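# Reorient a loose part in the upturned right hand

## Task

A part lies free on the palm of the robot's right hand, which faces upward. Rotate the part using this hand alone until its orientation in the hand matches the two goal pictures. The wrist camera, its post and the arm's final link count as the hand; any contact between the part and something else, or the part leaving the hand, means failure. To complete, keep the part motionless for a moment, resting in the palm or the fingers and clear of the wrist, camera and post, with the palm pointing straight up and no hand motor in the moving or overload state or accumulating toward shutdown (motors dead from the start are exempt), then declare the task done.

## Robot and tools

Robot: one arm with six joints (waist, shoulder, elbow, forearm roll, wrist pitch, wrist roll) ending in a right dexterous hand with 16 motors and a wrist camera on a post. Cameras: cam_high, cam_low, cam_wrist, each 672x504. The part starts loose on the palm; the reference pictures (show_instructions) show its target orientation from cam_wrist. Occasionally an outside push may nudge the part.

Frames. Scene frame: origin on the table under the arm base, +z up, +y to the left when facing +x; results report end_effector_position (m) and end_effector_quat_wxyz here, slightly inaccurate at long reach. Hand-point frame: the point sits in front of the palm where thumb tip meets index and middle tips. +z runs along straightened fingers toward the tips, +x crosses the palm away from the thumb, +y points out of the palm face (palm surface at y = -0.062 m). Straight fingers: knuckles at z = -0.017, tips 0.139 m beyond; bending moves tips toward +y. Palm facing straight up means hand +y along scene +z. A rigid mast on the palm side spans x +0.05 to +0.10, z -0.16 to -0.11, reaching y = +0.06; it can collide. Only rubber fingertip caps grip well.

Row format (used by execute_actions and move): 24 numbers, each in [-1, 1], for the single arm: dx, dy, dz, rx, ry, rz, then 16 hand goals, then current_limit, speed.
- dx..rz: an offset, not a pose, in the hand-point frame, measured from the hand point's pose at the start of the action (for a call's first action, the last pose a result reported). 1.0 = 0.6 m for dx,dy,dz and 180 degrees for rx,ry,rz, which form one rotation vector. All rows of an action share that same start reference. Each control step the command is clipped to 70 mm and 16 degrees from the measured pose, so large offsets need several actions.
- Hand goals: absolute joint targets, each scaled linearly between the hinge's stops. Order: index_mcp, index_abd, index_pip, index_dip, middle_mcp, middle_abd, middle_pip, middle_dip, ring_mcp, ring_abd, ring_pip, ring_dip, thumb_cmc, thumb_axl, thumb_mcp, thumb_ipl. Straight values: _mcp +0.75, _abd 0.00, _pip +0.58, _dip +0.70, thumb_cmc +0.71, thumb_axl +0.68, thumb_mcp +0.23, thumb_ipl +0.17. Going toward -1 curls finger joints toward the palm; _abd toward -1 swings a finger away from the thumb; thumb_cmc toward -1 brings the thumb from beside the palm to in front of it; thumb_axl rolls the thumb (about -0.40 is a quarter turn); thumb_mcp/ipl toward -1 bend the thumb (toward +z when thumb_axl is straight).
- current_limit: -1..1 maps to 0..550 mA per motor (floor 11 mA); it also caps hinge speed; well below 0 a finger may not lift itself.
- speed: set-point rate = (speed+1)/2 x 5.9 rad/s (floor 0.001 of that). Initial values: current_limit +0.4, speed -0.6; last values persist.

Tools.
- execute_actions(actions): list of actions; each action is up to 15 rows, one per 1/30 s step, last row repeated to fill 15 steps (0.5 s). Empty list returns state and images.
- move(target, speed, blocking): target is one 24-number row (offset from the last reported pose) driven along a straight path; speed 0.002-0.5 m/s (default 0.25), rotation up to twice that in rad/s; path 0.5-10 s. Hand numbers are sent at the start. It does not avoid obstacles and may overshoot speed near a straight arm. blocking=false returns after 0.5 s; then only wait or stop until it ends. Result adds a move: line (done, off_target, moving, held, fault; limits=paced means clipping, limits=held means blocked steps).
- wait(seconds): 0-10 s, arm keeps last command.
- stop(): brakes a running move.
- zoom_image(camera, region [x0,y0,x1,y1] pixels, max 504x504).
- show_instructions(): reference images.
- finished_scene(scene): integer 1 or 2; irreversible; call only once the goal holds.

Result lines: pose, Hand target (where the controller now drives), step readings (HELD = row partly held back), pose unreachable (clearance check intervened). Per motor in the order above: hand_goal, hand_measured, hand_current_ma (positive pushes toward -1), hand_state (moving, goal, blocked, overload), plus hand_current_limit and hand_speed. A finger presses only while its goal lies past the contact; gear friction can keep a grip even after easing.

Hazards. A motor at 495 mA or more accumulates seconds (decaying below); at 5 s it shuts off for 10 s, then resumes its last goal. Torque fault at load limits (waist, shoulder, elbow 152 N m; forearm roll, wrist pitch, wrist roll 38 N m) or 150 N external force stops the arm 10 s and skips the rest of the call; during stops hand commands are discarded. Joint ranges (rad): waist ±3.491, shoulder ±3.140, elbow -1.187 to 4.328, forearm roll ±3.316, wrist pitch ±3.140, wrist roll ±3.927. A MOTOR HOT warning precedes an over-temperature brake. Avoid letting the part drop, touch anything outside the hand, or knock items off the table; avoid fast contacts and pressing targets past contact. The robot keeps running during your thinking time, holding the last command.

Each tool is called as name(argument=value, ...), one argument or row to a line, values as JSON.

Reference images:

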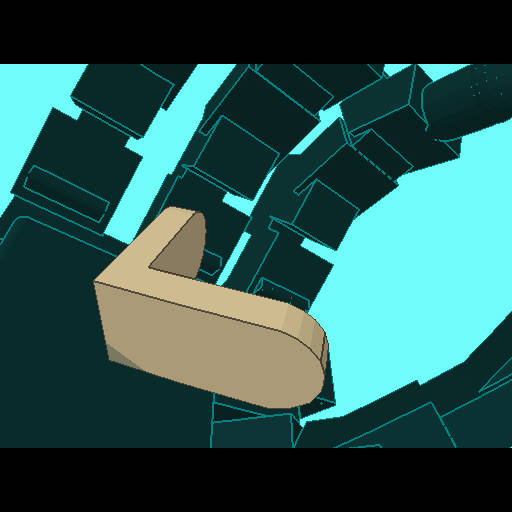

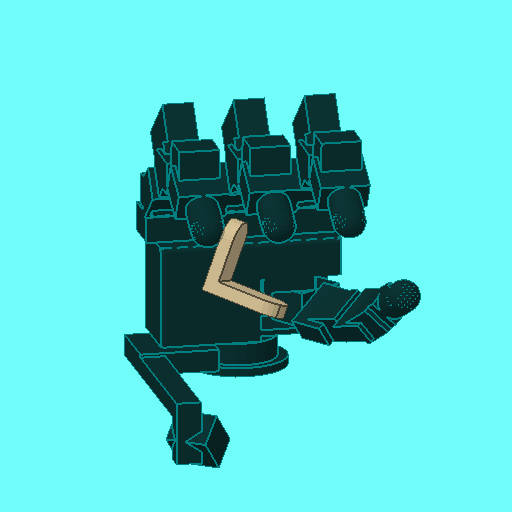

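## Session

execute_actions(
  actions=[],
)

Scene clock: 0.00 s.
end_effector_position=(+0.5976, -0.0206, +0.4993) hand_goal=(+0.046, +0.000, -0.008, +0.280, +0.046, +0.000, -0.008, +0.280, +0.046, +0.000, -0.008, +0.280, -0.104, +0.266, +0.032, -0.018) hand_measured=(+0.060, +0.000, -0.006, +0.282, +0.062, +0.000, -0.006, +0.282, +0.060, +0.000, -0.006, +0.282, -0.090, +0.270, +0.034, -0.016) hand_current_ma=(+80, +0, +14, +13, +91, +0, +14, +12, +80, +0, +13, +12, +72, +26, +13, +12) hand_state=(goal, goal, goal, goal, goal, goal, goal, goal, goal, goal, goal, goal, goal, goal, goal, goal) hand_current_limit=0.40 hand_speed=-0.60 end_effector_quat_wxyz=(+0.708, +0.698, +0.065, +0.088)
Joint positions: [ 0.468  0.558  0.375 -1.589  1.772  1.353]
Joint velocities: [-0.  0. -0.  0. -0.  0.]
Hand target: +0.598, -0.021, +0.499; +0.708, +0.698, +0.065, +0.088

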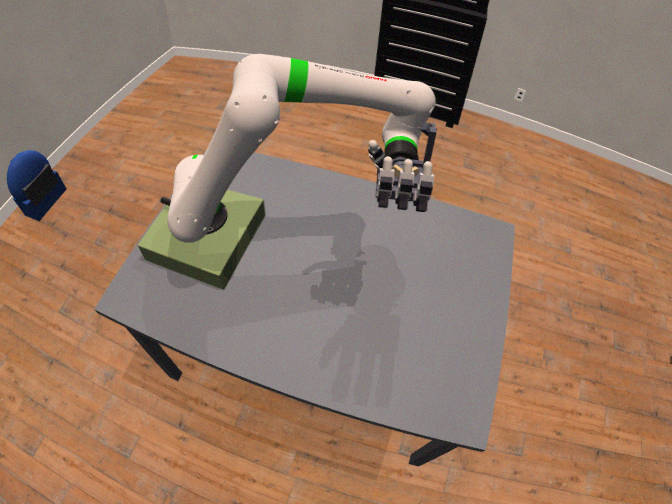

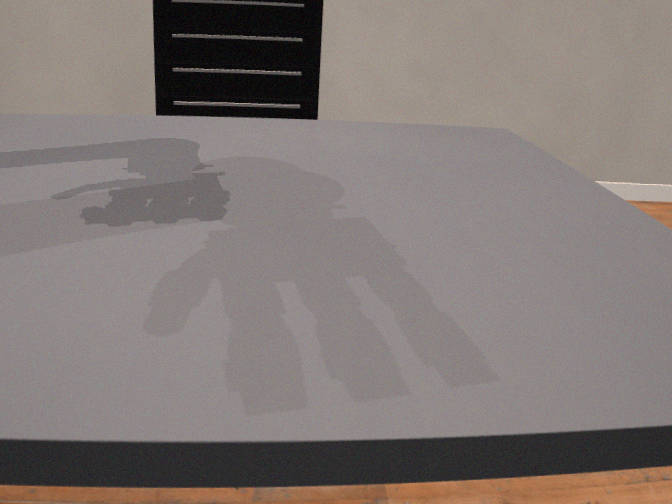

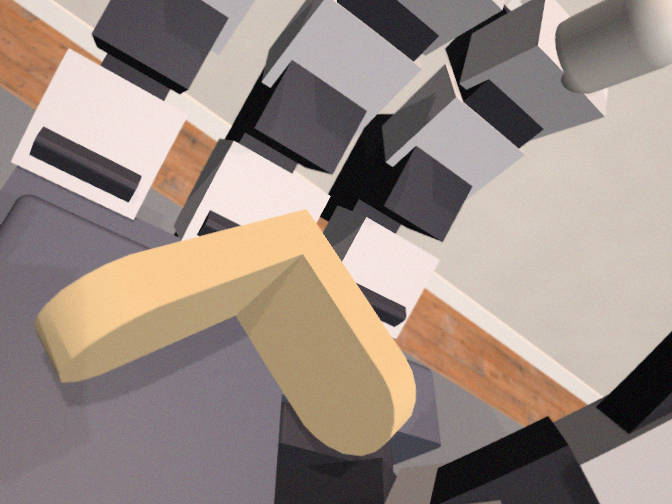

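zoom_image(
  camera="cam_high",
  region=[350, 110, 470, 220],
)

show_instructions(
)

Region (350, 110, 470, 220) of cam_high's 672x504 image, scaled by 4.200, with more detail than that image has; it fills the top 462 rows of this view, and the rest is white.

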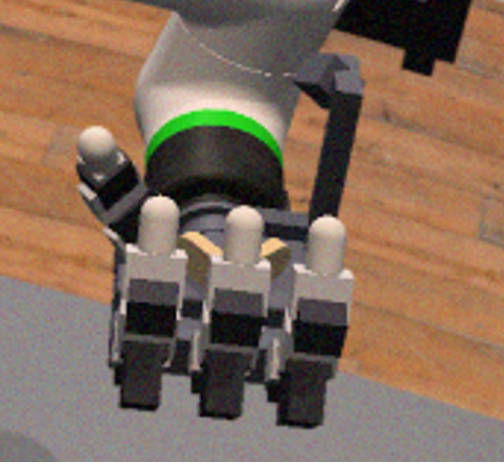

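Reference images for this scene: goal picture from the wrist camera place, goal picture looking into the palm.

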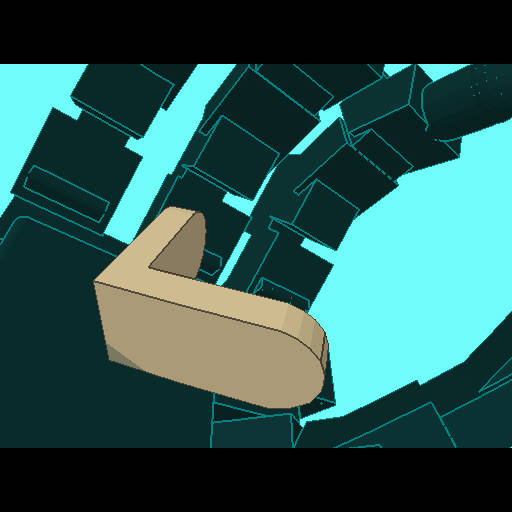

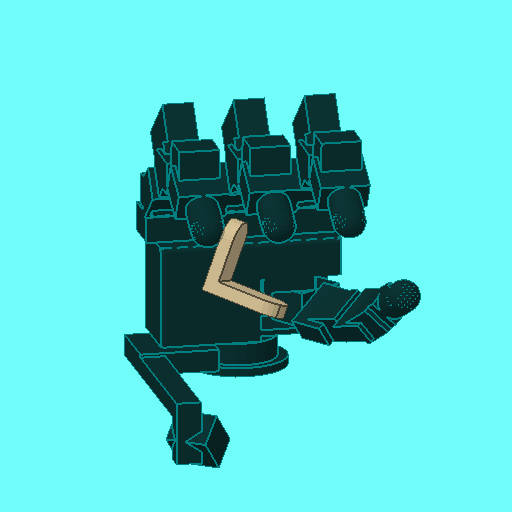

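execute_actions(
  actions=[
    [[0,0,0,0,0,0, 0.046,0,-0.008,0.28, 0.046,0,-0.008,0.28, 0.046,0,-0.88,-0.7, -0.104,0.266,0.032,-0.018, 0.4,0]],
    [[0,0,0,0,0,0, 0.4,0,0.2,0.4, 0.4,0,0.2,0.4, -0.2,0,-0.88,-0.7, -0.104,0.266,0.032,-0.018, 0.4,-0.4]],
  ],
)

zoom_image(
  camera="cam_high",
  region=[350, 110, 470, 230],
)

Scene clock: 4.17 s.
end_effector_position=(+0.5976, -0.0206, +0.4993) hand_goal=(+0.400, +0.000, +0.200, +0.400, +0.400, +0.000, +0.200, +0.400, -0.200, +0.000, -0.880, -0.700, -0.104, +0.266, +0.032, -0.018) hand_measured=(+0.408, +0.000, +0.200, +0.398, +0.410, +0.000, +0.200, +0.398, -0.146, +0.000, -0.804, -0.536, -0.090, +0.270, +0.034, -0.016) hand_current_ma=(+44, +0, -2, -14, +51, +0, -2, -13, +299, +0, +385, +385, +72, +26, +13, +12) hand_state=(goal, goal, goal, goal, goal, goal, goal, goal, blocked, goal, blocked, blocked, goal, goal, goal, goal) hand_current_limit=0.40 hand_speed=-0.40 end_effector_quat_wxyz=(+0.708, +0.698, +0.065, +0.088)
Joint positions: [ 0.468  0.558  0.375 -1.589  1.772  1.353]
Joint velocities: [-0.  0. -0. -0.  0.  0.]
Hand target: +0.598, -0.021, +0.499; +0.708, +0.698, +0.065, +0.088
Off the commanded pose: 0.000 m, 0 deg.
Step readings (end_effector_position; steps 1 to 15: 1st action; 16 to 30: 2nd action):
0: (+0.5976, -0.0206, +0.4993)
1: (+0.5976, -0.0206, +0.4993)
2: (+0.5976, -0.0206, +0.4993)
4: (+0.5976, -0.0206, +0.4993)
8: (+0.5976, -0.0206, +0.4993)
15: (+0.5976, -0.0206, +0.4993)
16: (+0.5976, -0.0206, +0.4993)
17: (+0.5976, -0.0206, +0.4993)
19: (+0.5976, -0.0206, +0.4993)
23: (+0.5976, -0.0206, +0.4993)
30: end_effector_position above

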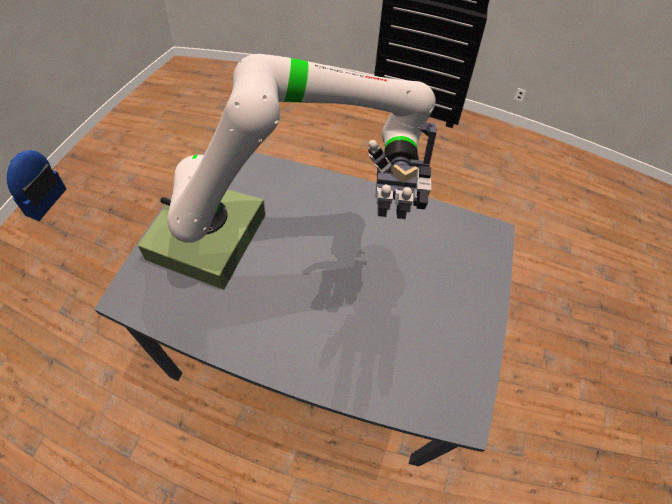

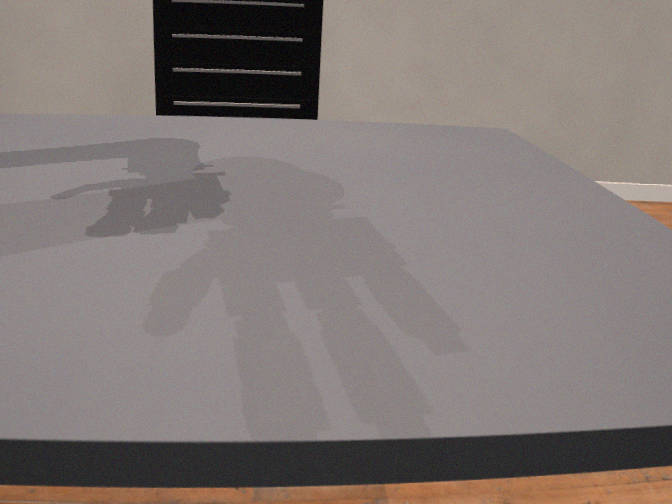

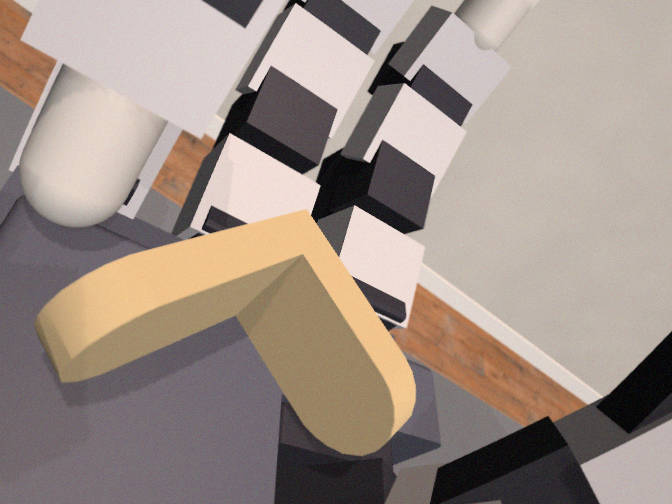

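Region (350, 110, 470, 230) of cam_high's 672x504 image, scaled by 4.200, with more detail than that image has.

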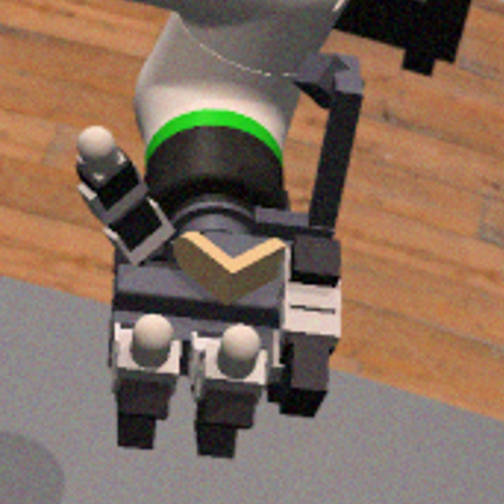

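execute_actions(
  actions=[
    [[0,0,0,0,0,0, 0.4,0,0.2,0.4, 0.4,0,0.2,0.4, -0.14,0.15,-0.65,-0.35, -0.104,0.266,0.032,-0.018, 0.4,-0.6]],
    [[0,0,0,0,0,0, 0.4,0,0.2,0.4, 0.4,0,0.2,0.4, -0.3,0.2,-0.55,-0.3, -0.104,0.266,0.032,-0.018, 0.4,-0.6]],
  ],
)

zoom_image(
  camera="cam_high",
  region=[350, 110, 470, 230],
)

Scene clock: 5.50 s.
end_effector_position=(+0.5976, -0.0206, +0.4993) hand_goal=(+0.400, +0.000, +0.200, +0.400, +0.400, +0.000, +0.200, +0.400, -0.300, +0.200, -0.550, -0.300, -0.104, +0.266, +0.032, -0.018) hand_measured=(+0.408, +0.000, +0.200, +0.398, +0.410, +0.000, +0.200, +0.398, -0.298, +0.198, -0.558, -0.304, -0.090, +0.270, +0.034, -0.016) hand_current_ma=(+44, +0, -2, -14, +51, +0, -2, -13, +16, -11, -42, -19, +72, +26, +13, +12) hand_state=(goal, goal, goal, goal, goal, goal, goal, goal, goal, goal, goal, goal, goal, goal, goal, goal) hand_current_limit=0.40 hand_speed=-0.60 end_effector_quat_wxyz=(+0.708, +0.698, +0.065, +0.088)
Joint positions: [ 0.468  0.558  0.375 -1.589  1.772  1.353]
Joint velocities: [ 0.     0.     0.     0.001  0.    -0.001]
Hand target: +0.598, -0.021, +0.499; +0.708, +0.698, +0.065, +0.088
Off the commanded pose: 0.000 m, 0 deg.
Step readings (end_effector_position; steps 1 to 15: 1st action; 16 to 30: 2nd action):
0: (+0.5976, -0.0206, +0.4993)
1: (+0.5976, -0.0206, +0.4993)
2: (+0.5976, -0.0206, +0.4993)
4: (+0.5976, -0.0206, +0.4993)
8: (+0.5976, -0.0206, +0.4993)
15: (+0.5976, -0.0206, +0.4993)
16: (+0.5976, -0.0206, +0.4993)
17: (+0.5976, -0.0206, +0.4993)
19: (+0.5976, -0.0206, +0.4993)
23: (+0.5976, -0.0206, +0.4993)
30: end_effector_position above

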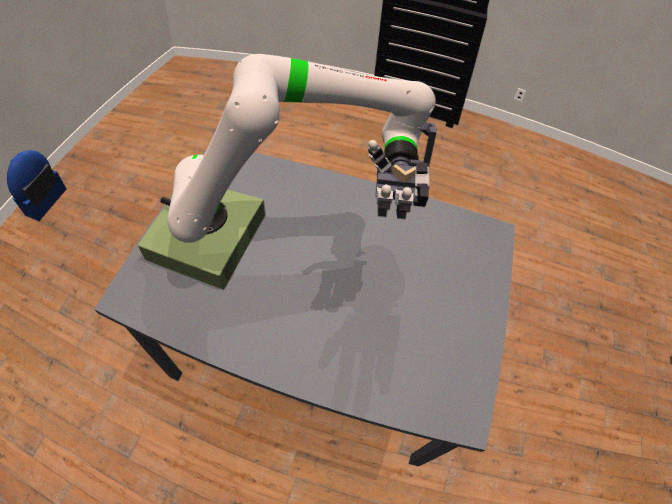

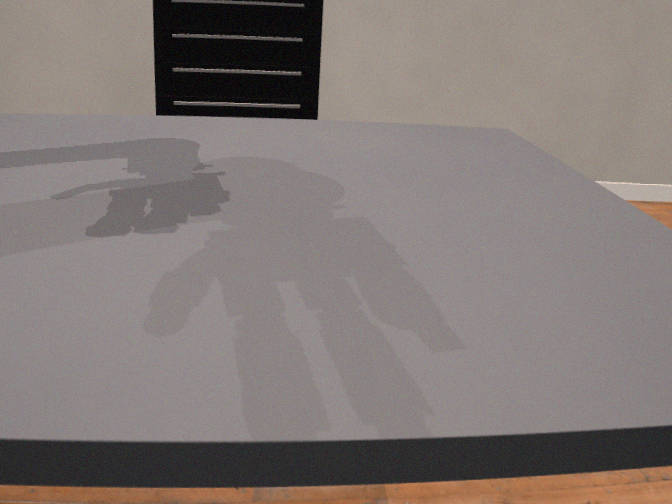

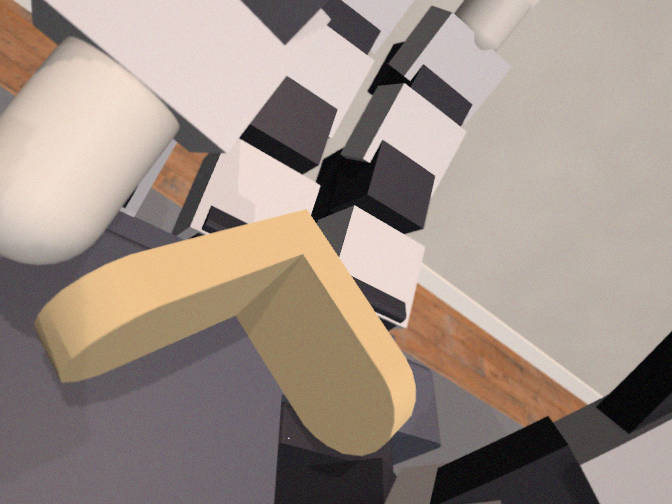

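Region (350, 110, 470, 230) of cam_high's 672x504 image, scaled by 4.200, with more detail than that image has.

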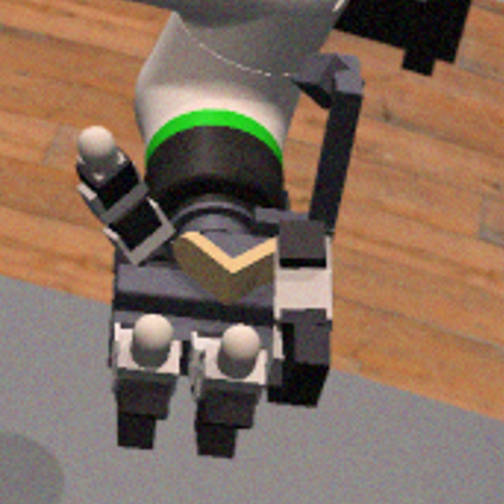

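execute_actions(
  actions=[
    [[0,0,0,0,0,0, 0.4,0,0.2,0.4, 0.4,0,0.2,0.4, -0.4,-0.1,-0.55,-0.3, -0.104,0.266,0.032,-0.018, 0.4,-0.6]],
    [[0,0,0,0,0,0, 0.4,0,0.2,0.4, 0.4,0,0.2,0.4, -0.55,-0.25,-0.4,-0.2, -0.104,0.266,0.032,-0.018, 0.4,-0.7]],
  ],
)

zoom_image(
  camera="cam_high",
  region=[350, 110, 470, 230],
)

Scene clock: 6.70 s.
end_effector_position=(+0.5976, -0.0206, +0.4993) hand_goal=(+0.400, +0.000, +0.200, +0.400, +0.400, +0.000, +0.200, +0.400, -0.550, -0.250, -0.400, -0.200, -0.104, +0.266, +0.032, -0.018) hand_measured=(+0.408, +0.000, +0.200, +0.398, +0.410, +0.000, +0.200, +0.398, -0.550, -0.248, -0.408, -0.204, -0.090, +0.270, +0.034, -0.016) hand_current_ma=(+44, +0, -2, -14, +51, +0, -2, -13, +0, +11, -43, -18, +72, +26, +13, +12) hand_state=(goal, goal, goal, goal, goal, goal, goal, goal, goal, goal, goal, goal, goal, goal, goal, goal) hand_current_limit=0.40 hand_speed=-0.70 end_effector_quat_wxyz=(+0.708, +0.698, +0.065, +0.088)
Joint positions: [ 0.468  0.558  0.375 -1.589  1.772  1.353]
Joint velocities: [ 0.001 -0.001  0.    -0.    -0.001 -0.002]
Hand target: +0.598, -0.021, +0.499; +0.708, +0.698, +0.065, +0.088
Off the commanded pose: 0.000 m, 0 deg.
Step readings (end_effector_position; steps 1 to 15: 1st action; 16 to 30: 2nd action):
0: (+0.5976, -0.0206, +0.4993)
1: (+0.5976, -0.0206, +0.4993)
2: (+0.5976, -0.0206, +0.4993)
4: (+0.5976, -0.0206, +0.4993)
8: (+0.5976, -0.0206, +0.4993)
15: (+0.5976, -0.0206, +0.4993)
16: (+0.5976, -0.0206, +0.4993)
17: (+0.5976, -0.0206, +0.4993)
19: (+0.5976, -0.0206, +0.4993)
23: (+0.5976, -0.0206, +0.4993)
30: end_effector_position above

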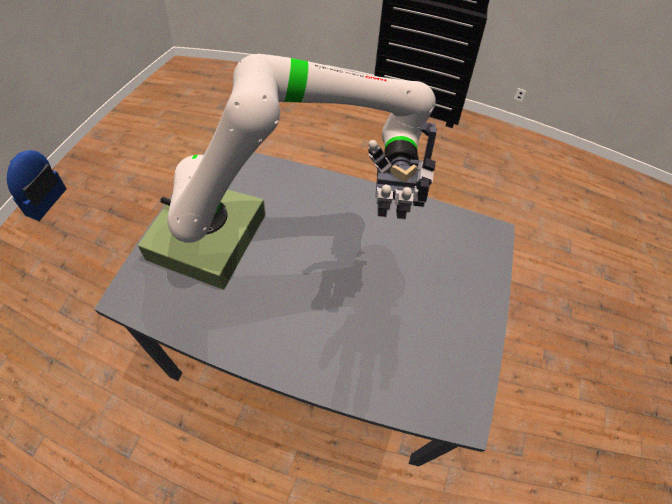

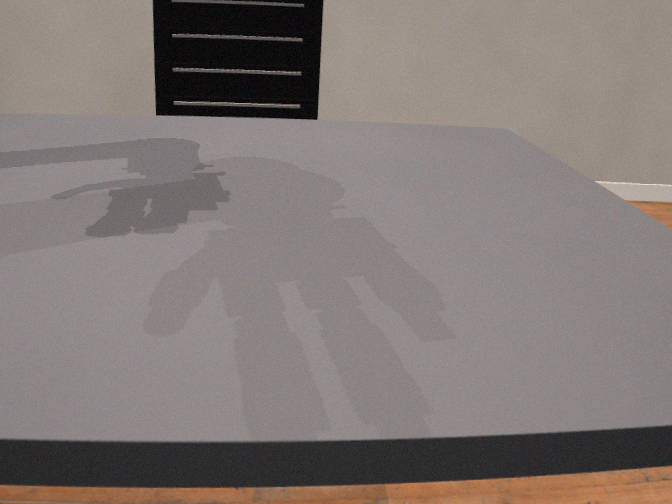

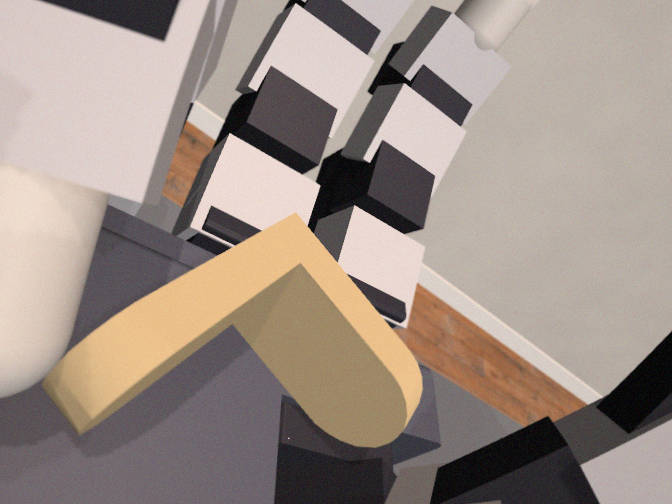

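Region (350, 110, 470, 230) of cam_high's 672x504 image, scaled by 4.200, with more detail than that image has.

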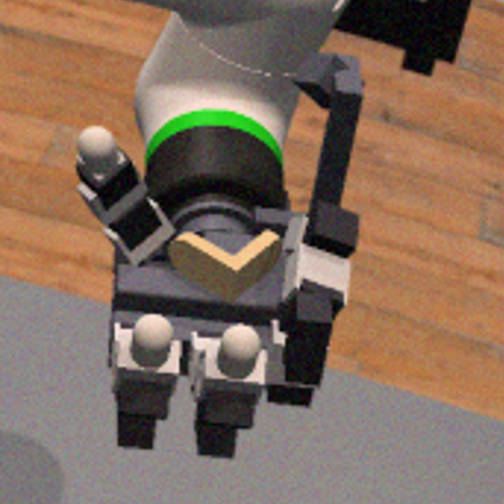

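move(
  target=[0,0,0,0,0,-0.08, 0.3,0,0.1,0.4, 0.3,0,0.1,0.4, -0.58,-0.25,-0.4,-0.2, -0.104,0.266,0.032,-0.018, 0.4,-0.7],
  speed=0.2,
)

Scene clock: 8.00 s.
end_effector_position=(+0.5976, -0.0206, +0.4993) hand_goal=(+0.300, +0.000, +0.100, +0.400, +0.300, +0.000, +0.100, +0.400, -0.580, -0.250, -0.400, -0.200, -0.104, +0.266, +0.032, -0.018) hand_measured=(+0.320, +0.000, +0.106, +0.398, +0.324, +0.000, +0.106, +0.398, -0.580, -0.248, -0.408, -0.204, -0.094, +0.270, +0.034, -0.016) hand_current_ma=(+115, +0, +30, -13, +129, +0, +31, -13, -2, +8, -40, -18, +46, +22, +8, +10) hand_state=(goal, goal, goal, goal, blocked, goal, goal, goal, goal, goal, goal, goal, goal, goal, goal, goal) hand_current_limit=0.40 hand_speed=-0.70 end_effector_quat_wxyz=(+0.714, +0.684, +0.152, -0.001)
Joint positions: [ 0.474  0.517  0.302 -1.596  1.777  1.572]
Joint velocities: [ 0.    -0.    -0.     0.     0.001  0.003]
Hand target: +0.598, -0.021, +0.499; +0.714, +0.684, +0.152, -0.001
Off the commanded pose: 0.000 m, 0 deg.
move: done

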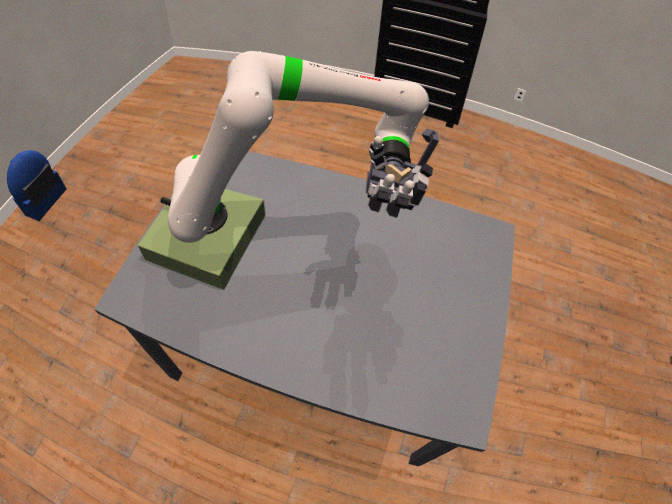

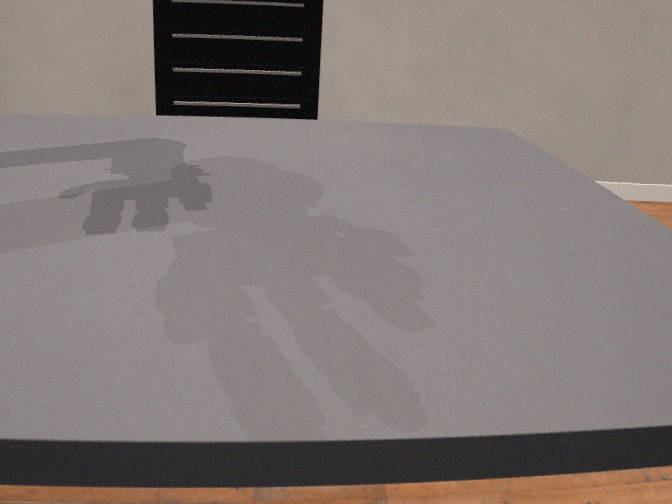

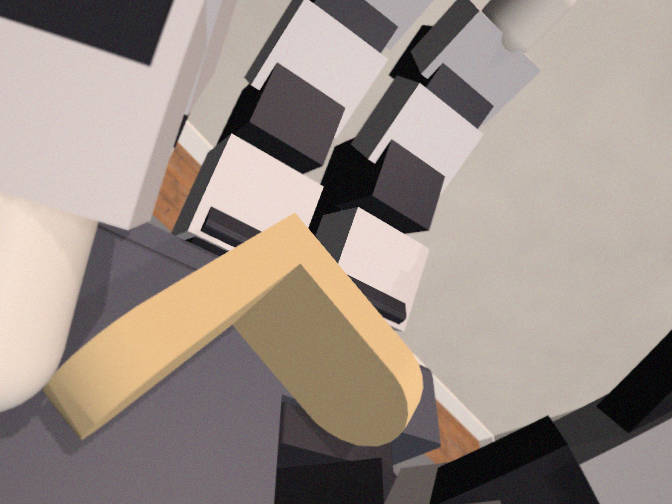

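move(
  target=[0,0,0,0.05,0,-0.05, 0.3,0,0.1,0.4, 0.3,0,0.1,0.4, -0.58,-0.25,-0.4,-0.2, -0.104,0.266,0.032,-0.018, 0.4,-0.7],
  speed=0.2,
)

Scene clock: 9.03 s.
end_effector_position=(+0.5976, -0.0205, +0.4994) hand_goal=(+0.300, +0.000, +0.100, +0.400, +0.300, +0.000, +0.100, +0.400, -0.580, -0.250, -0.400, -0.200, -0.104, +0.266, +0.032, -0.018) hand_measured=(+0.320, +0.000, +0.106, +0.398, +0.324, +0.000, +0.106, +0.398, -0.580, -0.248, -0.406, -0.202, -0.100, +0.270, +0.032, -0.016) hand_current_ma=(+114, +0, +30, -13, +129, +0, +31, -13, -2, +5, -31, -15, +26, +21, +0, +8) hand_state=(goal, goal, goal, goal, blocked, goal, goal, goal, goal, goal, goal, goal, goal, goal, goal, goal) hand_current_limit=0.40 hand_speed=-0.70 end_effector_quat_wxyz=(+0.656, +0.724, +0.204, -0.069)
Joint positions: [ 0.462  0.474  0.34  -1.736  1.789  1.779]
Joint velocities: [-0.     0.     0.002 -0.002  0.     0.001]
Hand target: +0.598, -0.020, +0.499; +0.656, +0.724, +0.204, -0.069
Off the commanded pose: 0.000 m, 0 deg.
move: done

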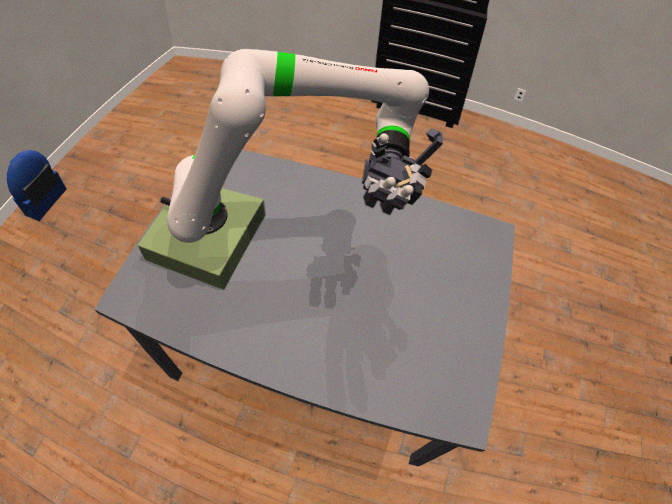

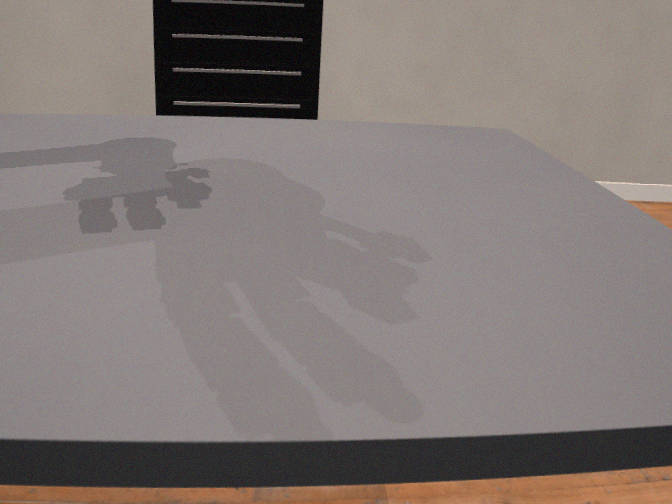

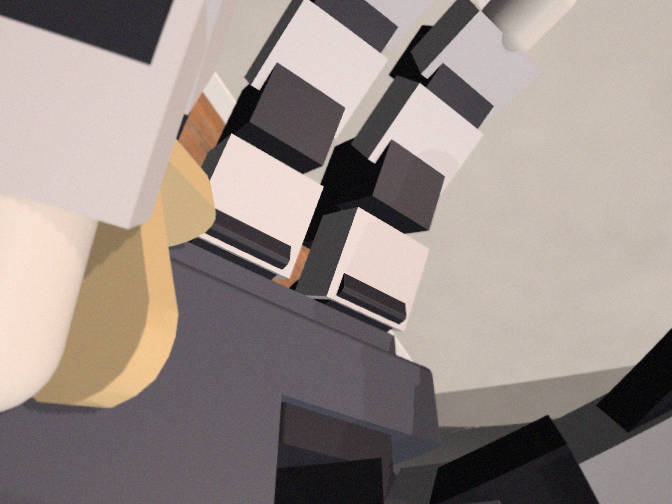

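move(
  target=[0,0,0,-0.05,0,0.12, 0.4,0,0.3,0.5, 0.4,0,0.3,0.5, -0.58,-0.25,-0.4,-0.2, -0.104,0.266,0.032,-0.018, 0.4,-0.7],
  speed=0.2,
)

zoom_image(
  camera="cam_high",
  region=[350, 120, 470, 240],
)

Scene clock: 10.73 s.
end_effector_position=(+0.5976, -0.0206, +0.4993) hand_goal=(+0.400, +0.000, +0.300, +0.500, +0.400, +0.000, +0.300, +0.500, -0.580, -0.250, -0.400, -0.200, -0.104, +0.266, +0.032, -0.018) hand_measured=(+0.408, +0.000, +0.300, +0.498, +0.410, +0.000, +0.300, +0.498, -0.580, -0.248, -0.406, -0.202, -0.100, +0.270, +0.032, -0.016) hand_current_ma=(+46, +0, -1, -13, +53, +0, -1, -12, -2, +5, -31, -15, +24, +20, +0, +8) hand_state=(goal, goal, goal, goal, goal, goal, goal, goal, goal, goal, goal, goal, goal, goal, goal, goal) hand_current_limit=0.40 hand_speed=-0.70 end_effector_quat_wxyz=(+0.711, +0.696, +0.070, +0.071)
Joint positions: [ 0.466  0.564  0.379 -1.588  1.787  1.384]
Joint velocities: [ 0.    -0.     0.    -0.001  0.001 -0.001]
Hand target: +0.598, -0.021, +0.499; +0.711, +0.696, +0.070, +0.071
Off the commanded pose: 0.000 m, 0 deg.
move: done

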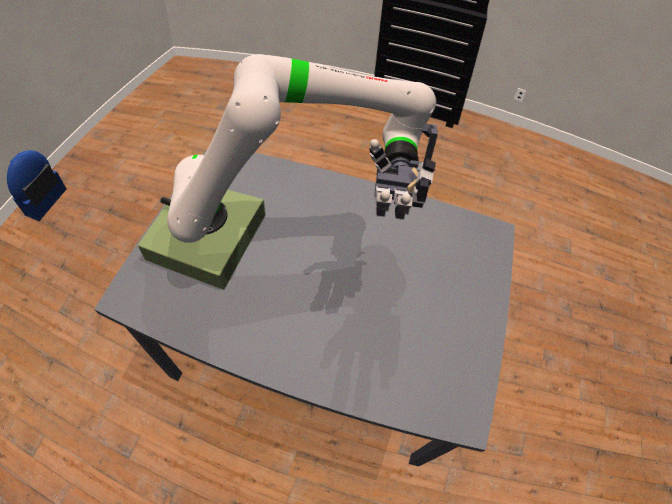

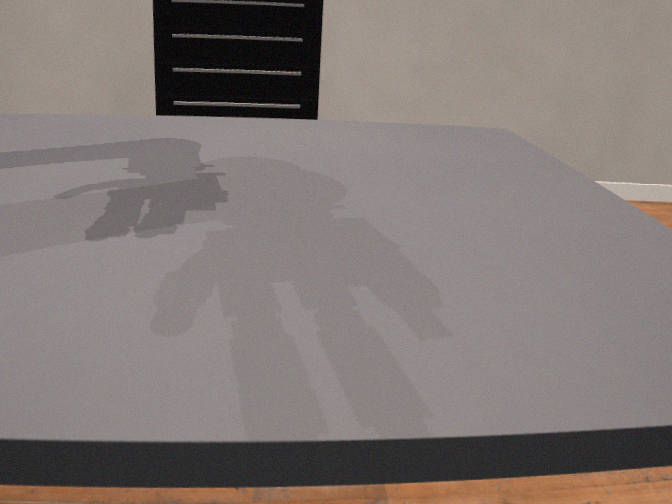

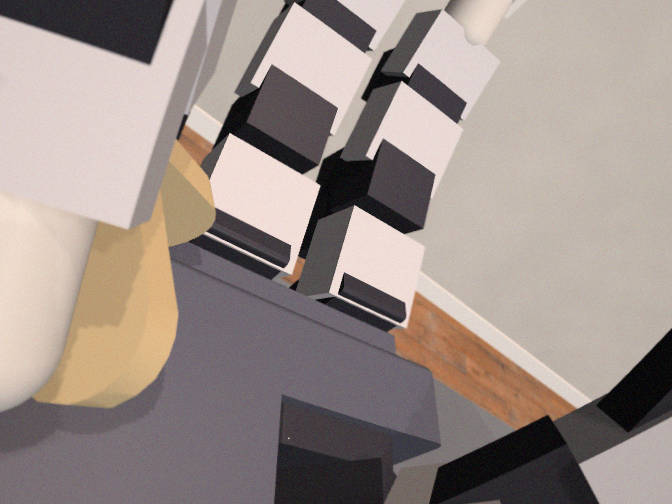

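Region (350, 120, 470, 240) of cam_high's 672x504 image, scaled by 4.200, with more detail than that image has.

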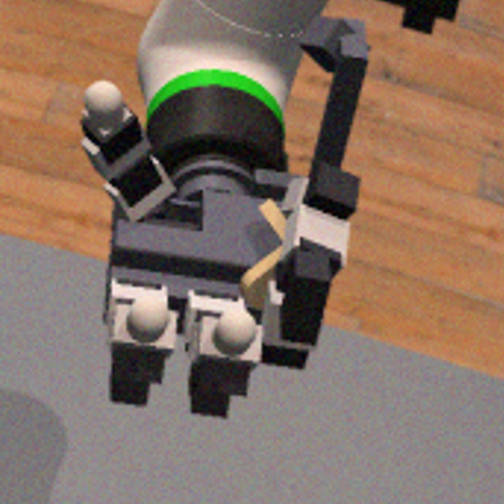

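execute_actions(
  actions=[
    [[0,0,0,0,0,0, 0.4,0,0.3,0.5, 0.05,0,0.5,0.6, -0.58,-0.25,-0.4,-0.2, -0.104,0.266,0.032,-0.018, 0.4,-0.6]],
    [[0,0,0,0,0,0, 0.4,0,0.3,0.5, 0.05,0,0.5,0.6, -0.46,-0.25,-0.5,-0.3, -0.104,0.266,0.032,-0.018, 0.4,-0.8]],
  ],
)

zoom_image(
  camera="cam_high",
  region=[350, 120, 470, 240],
)

Scene clock: 11.97 s.
end_effector_position=(+0.5976, -0.0206, +0.4993) hand_goal=(+0.400, +0.000, +0.300, +0.500, +0.050, +0.000, +0.500, +0.600, -0.460, -0.250, -0.500, -0.300, -0.104, +0.266, +0.032, -0.018) hand_measured=(+0.408, +0.000, +0.300, +0.498, +0.072, +0.000, +0.500, +0.598, -0.466, -0.248, -0.488, -0.284, -0.100, +0.270, +0.032, -0.016) hand_current_ma=(+46, +0, -1, -13, +116, +0, -1, -12, -36, +5, +67, +82, +24, +20, +0, +8) hand_state=(goal, goal, goal, goal, blocked, goal, goal, goal, goal, goal, goal, goal, goal, goal, goal, goal) hand_current_limit=0.40 hand_speed=-0.80 end_effector_quat_wxyz=(+0.711, +0.696, +0.070, +0.071)
Joint positions: [ 0.466  0.564  0.379 -1.588  1.787  1.384]
Joint velocities: [ 0.    -0.     0.    -0.    -0.001 -0.001]
Hand target: +0.598, -0.021, +0.499; +0.711, +0.696, +0.070, +0.071
Off the commanded pose: 0.000 m, 0 deg.
Step readings (end_effector_position; steps 1 to 15: 1st action; 16 to 30: 2nd action):
0: (+0.5976, -0.0206, +0.4993)
1: (+0.5976, -0.0206, +0.4993)
2: (+0.5976, -0.0206, +0.4993)
4: (+0.5976, -0.0206, +0.4993)
8: (+0.5976, -0.0206, +0.4993)
15: (+0.5976, -0.0206, +0.4993)
16: (+0.5976, -0.0206, +0.4993)
17: (+0.5976, -0.0206, +0.4993)
19: (+0.5976, -0.0206, +0.4993)
23: (+0.5976, -0.0206, +0.4993)
30: end_effector_position above

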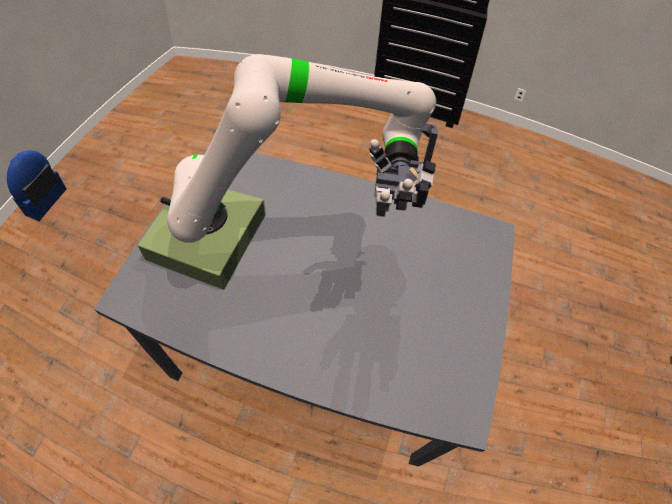

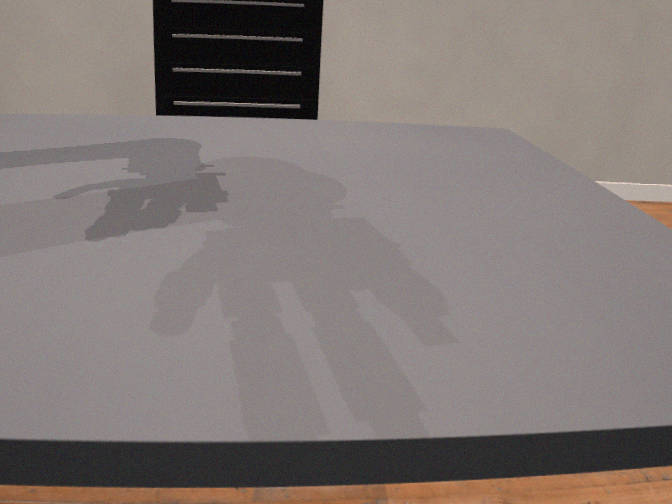

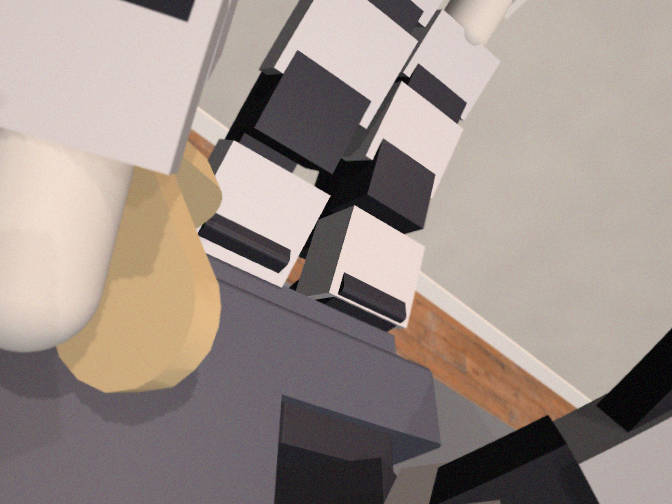

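Region (350, 120, 470, 240) of cam_high's 672x504 image, scaled by 4.200, with more detail than that image has.

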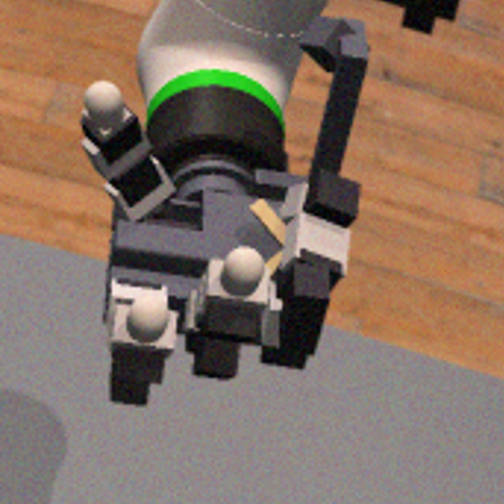

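execute_actions(
  actions=[
    [[0,0,0,0,0,0, 0.4,0,0.3,0.5, 0.05,0,0.5,0.6, -0.46,-0.25,-0.2,0.1, -0.104,0.266,0.032,-0.018, 0.4,-0.5]],
    [[0,0,0,0,0,0, 0.4,0,0.3,0.5, 0.05,0,0.5,0.6, 0.05,-0.1,0.3,0.5, -0.104,0.266,0.032,-0.018, 0.4,-0.5]],
  ],
)

zoom_image(
  camera="cam_high",
  region=[350, 120, 470, 240],
)

Scene clock: 13.10 s.
end_effector_position=(+0.5976, -0.0206, +0.4993) hand_goal=(+0.400, +0.000, +0.300, +0.500, +0.050, +0.000, +0.500, +0.600, +0.050, -0.100, +0.300, +0.500, -0.104, +0.266, +0.032, -0.018) hand_measured=(+0.408, +0.000, +0.300, +0.498, +0.072, +0.000, +0.500, +0.598, -0.020, -0.104, +0.236, +0.496, -0.100, +0.270, +0.032, -0.016) hand_current_ma=(+46, +0, -1, -13, +116, +0, -1, -12, -31, -19, -56, -10, +24, +20, +0, +8) hand_state=(goal, goal, goal, goal, blocked, goal, goal, goal, moving, goal, moving, moving, goal, goal, goal, goal) hand_current_limit=0.40 hand_speed=-0.50 end_effector_quat_wxyz=(+0.711, +0.696, +0.070, +0.071)
Joint positions: [ 0.466  0.564  0.379 -1.588  1.787  1.384]
Joint velocities: [-0.    -0.     0.    -0.     0.     0.001]
Hand target: +0.598, -0.021, +0.499; +0.711, +0.696, +0.070, +0.071
Off the commanded pose: 0.000 m, 0 deg.
Step readings (end_effector_position; steps 1 to 15: 1st action; 16 to 30: 2nd action):
0: (+0.5976, -0.0206, +0.4993)
1: (+0.5976, -0.0206, +0.4993)
2: (+0.5976, -0.0206, +0.4993)
4: (+0.5976, -0.0206, +0.4993)
8: (+0.5976, -0.0206, +0.4993)
15: (+0.5976, -0.0206, +0.4993)
16: (+0.5976, -0.0206, +0.4993)
17: (+0.5976, -0.0206, +0.4993)
19: (+0.5976, -0.0206, +0.4993)
23: (+0.5976, -0.0206, +0.4993)
30: end_effector_position above

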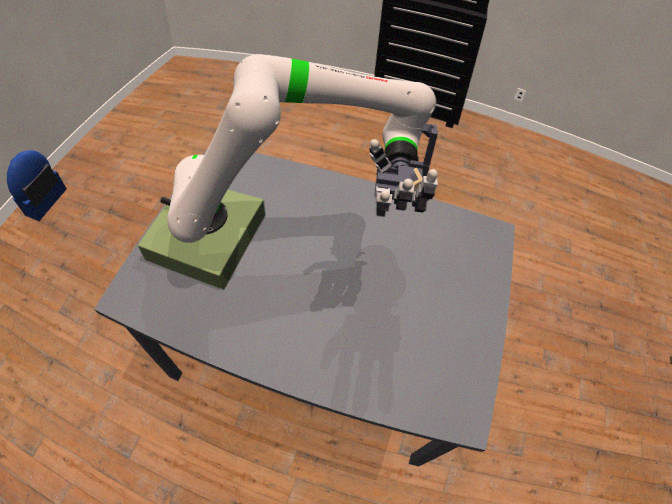

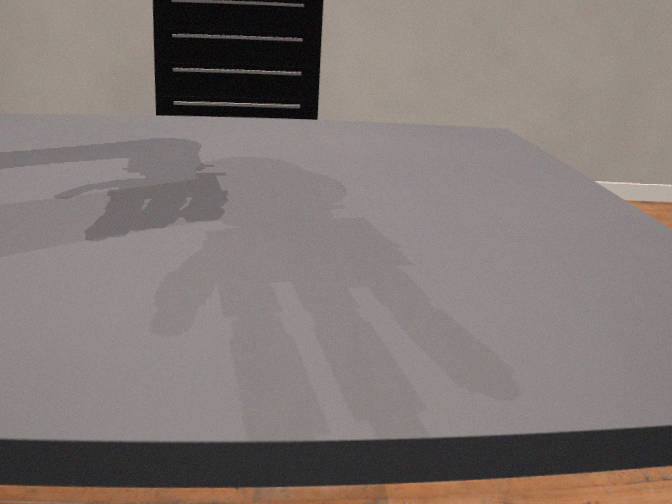

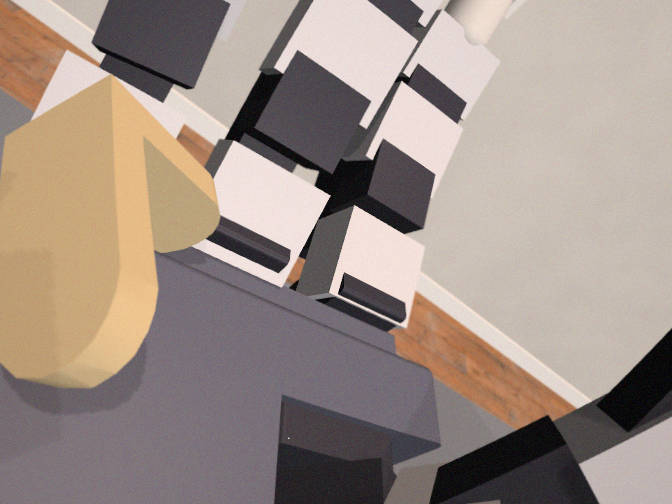

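Region (350, 120, 470, 240) of cam_high's 672x504 image, scaled by 4.200, with more detail than that image has.

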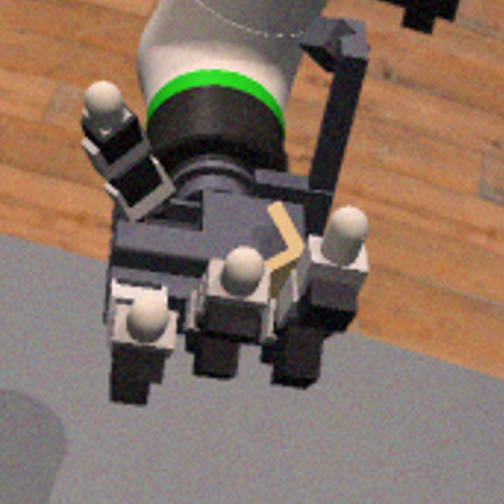

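execute_actions(
  actions=[],
)

zoom_image(
  camera="cam_high",
  region=[350, 120, 470, 240],
)

Scene clock: 13.23 s.
end_effector_position=(+0.5976, -0.0206, +0.4993) hand_goal=(+0.400, +0.000, +0.300, +0.500, +0.050, +0.000, +0.500, +0.600, +0.050, -0.100, +0.300, +0.500, -0.104, +0.266, +0.032, -0.018) hand_measured=(+0.408, +0.000, +0.300, +0.498, +0.072, +0.000, +0.500, +0.598, +0.054, -0.104, +0.298, +0.498, -0.100, +0.270, +0.032, -0.016) hand_current_ma=(+46, +0, -1, -13, +116, +0, -1, -12, +32, -19, -5, -13, +24, +20, +0, +8) hand_state=(goal, goal, goal, goal, blocked, goal, goal, goal, moving, goal, moving, goal, goal, goal, goal, goal) hand_current_limit=0.40 hand_speed=-0.50 end_effector_quat_wxyz=(+0.711, +0.696, +0.070, +0.071)
Joint positions: [ 0.466  0.564  0.379 -1.588  1.787  1.384]
Joint velocities: [ 0.001  0.001 -0.     0.001 -0.    -0.003]
Hand target: +0.598, -0.021, +0.499; +0.711, +0.696, +0.070, +0.071
Off the commanded pose: 0.000 m, 0 deg.

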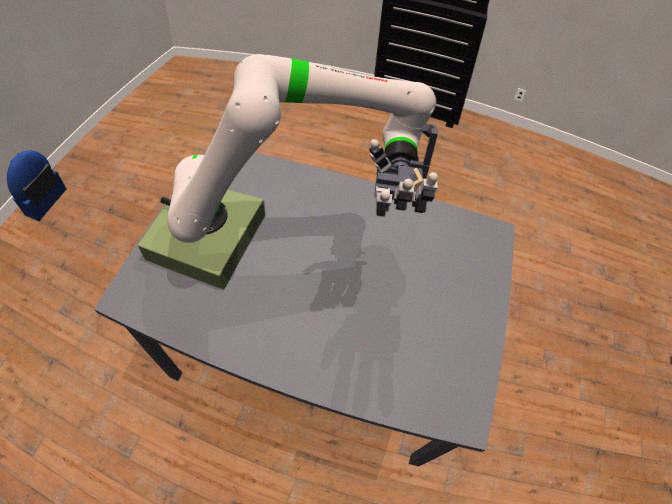

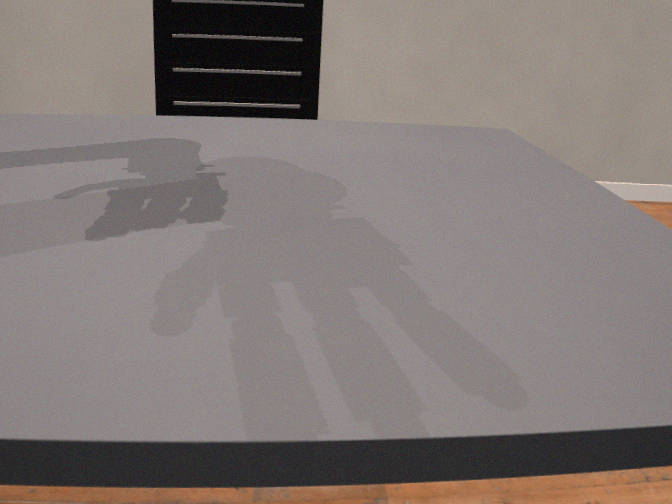

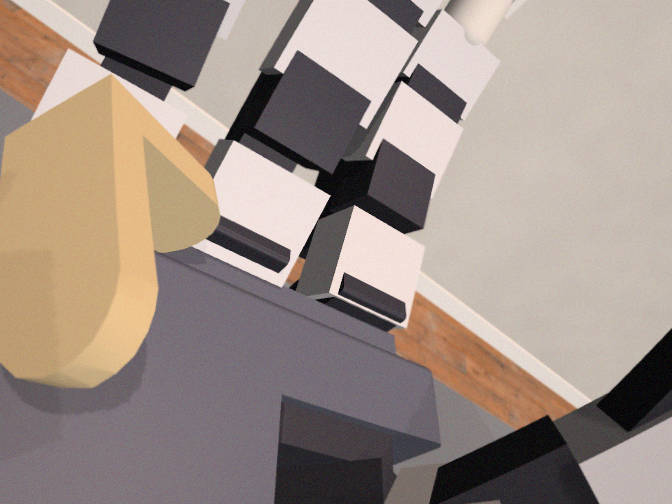

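Region (350, 120, 470, 240) of cam_high's 672x504 image, scaled by 4.200, with more detail than that image has.

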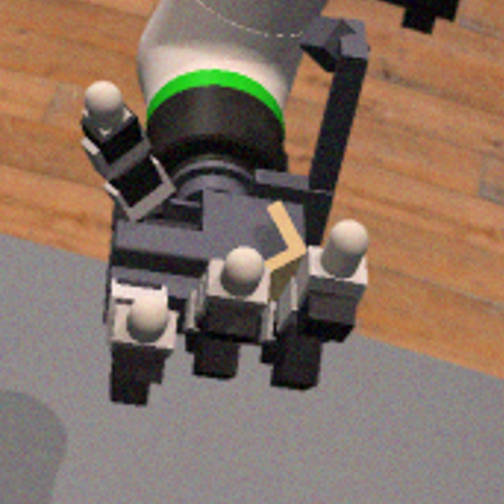

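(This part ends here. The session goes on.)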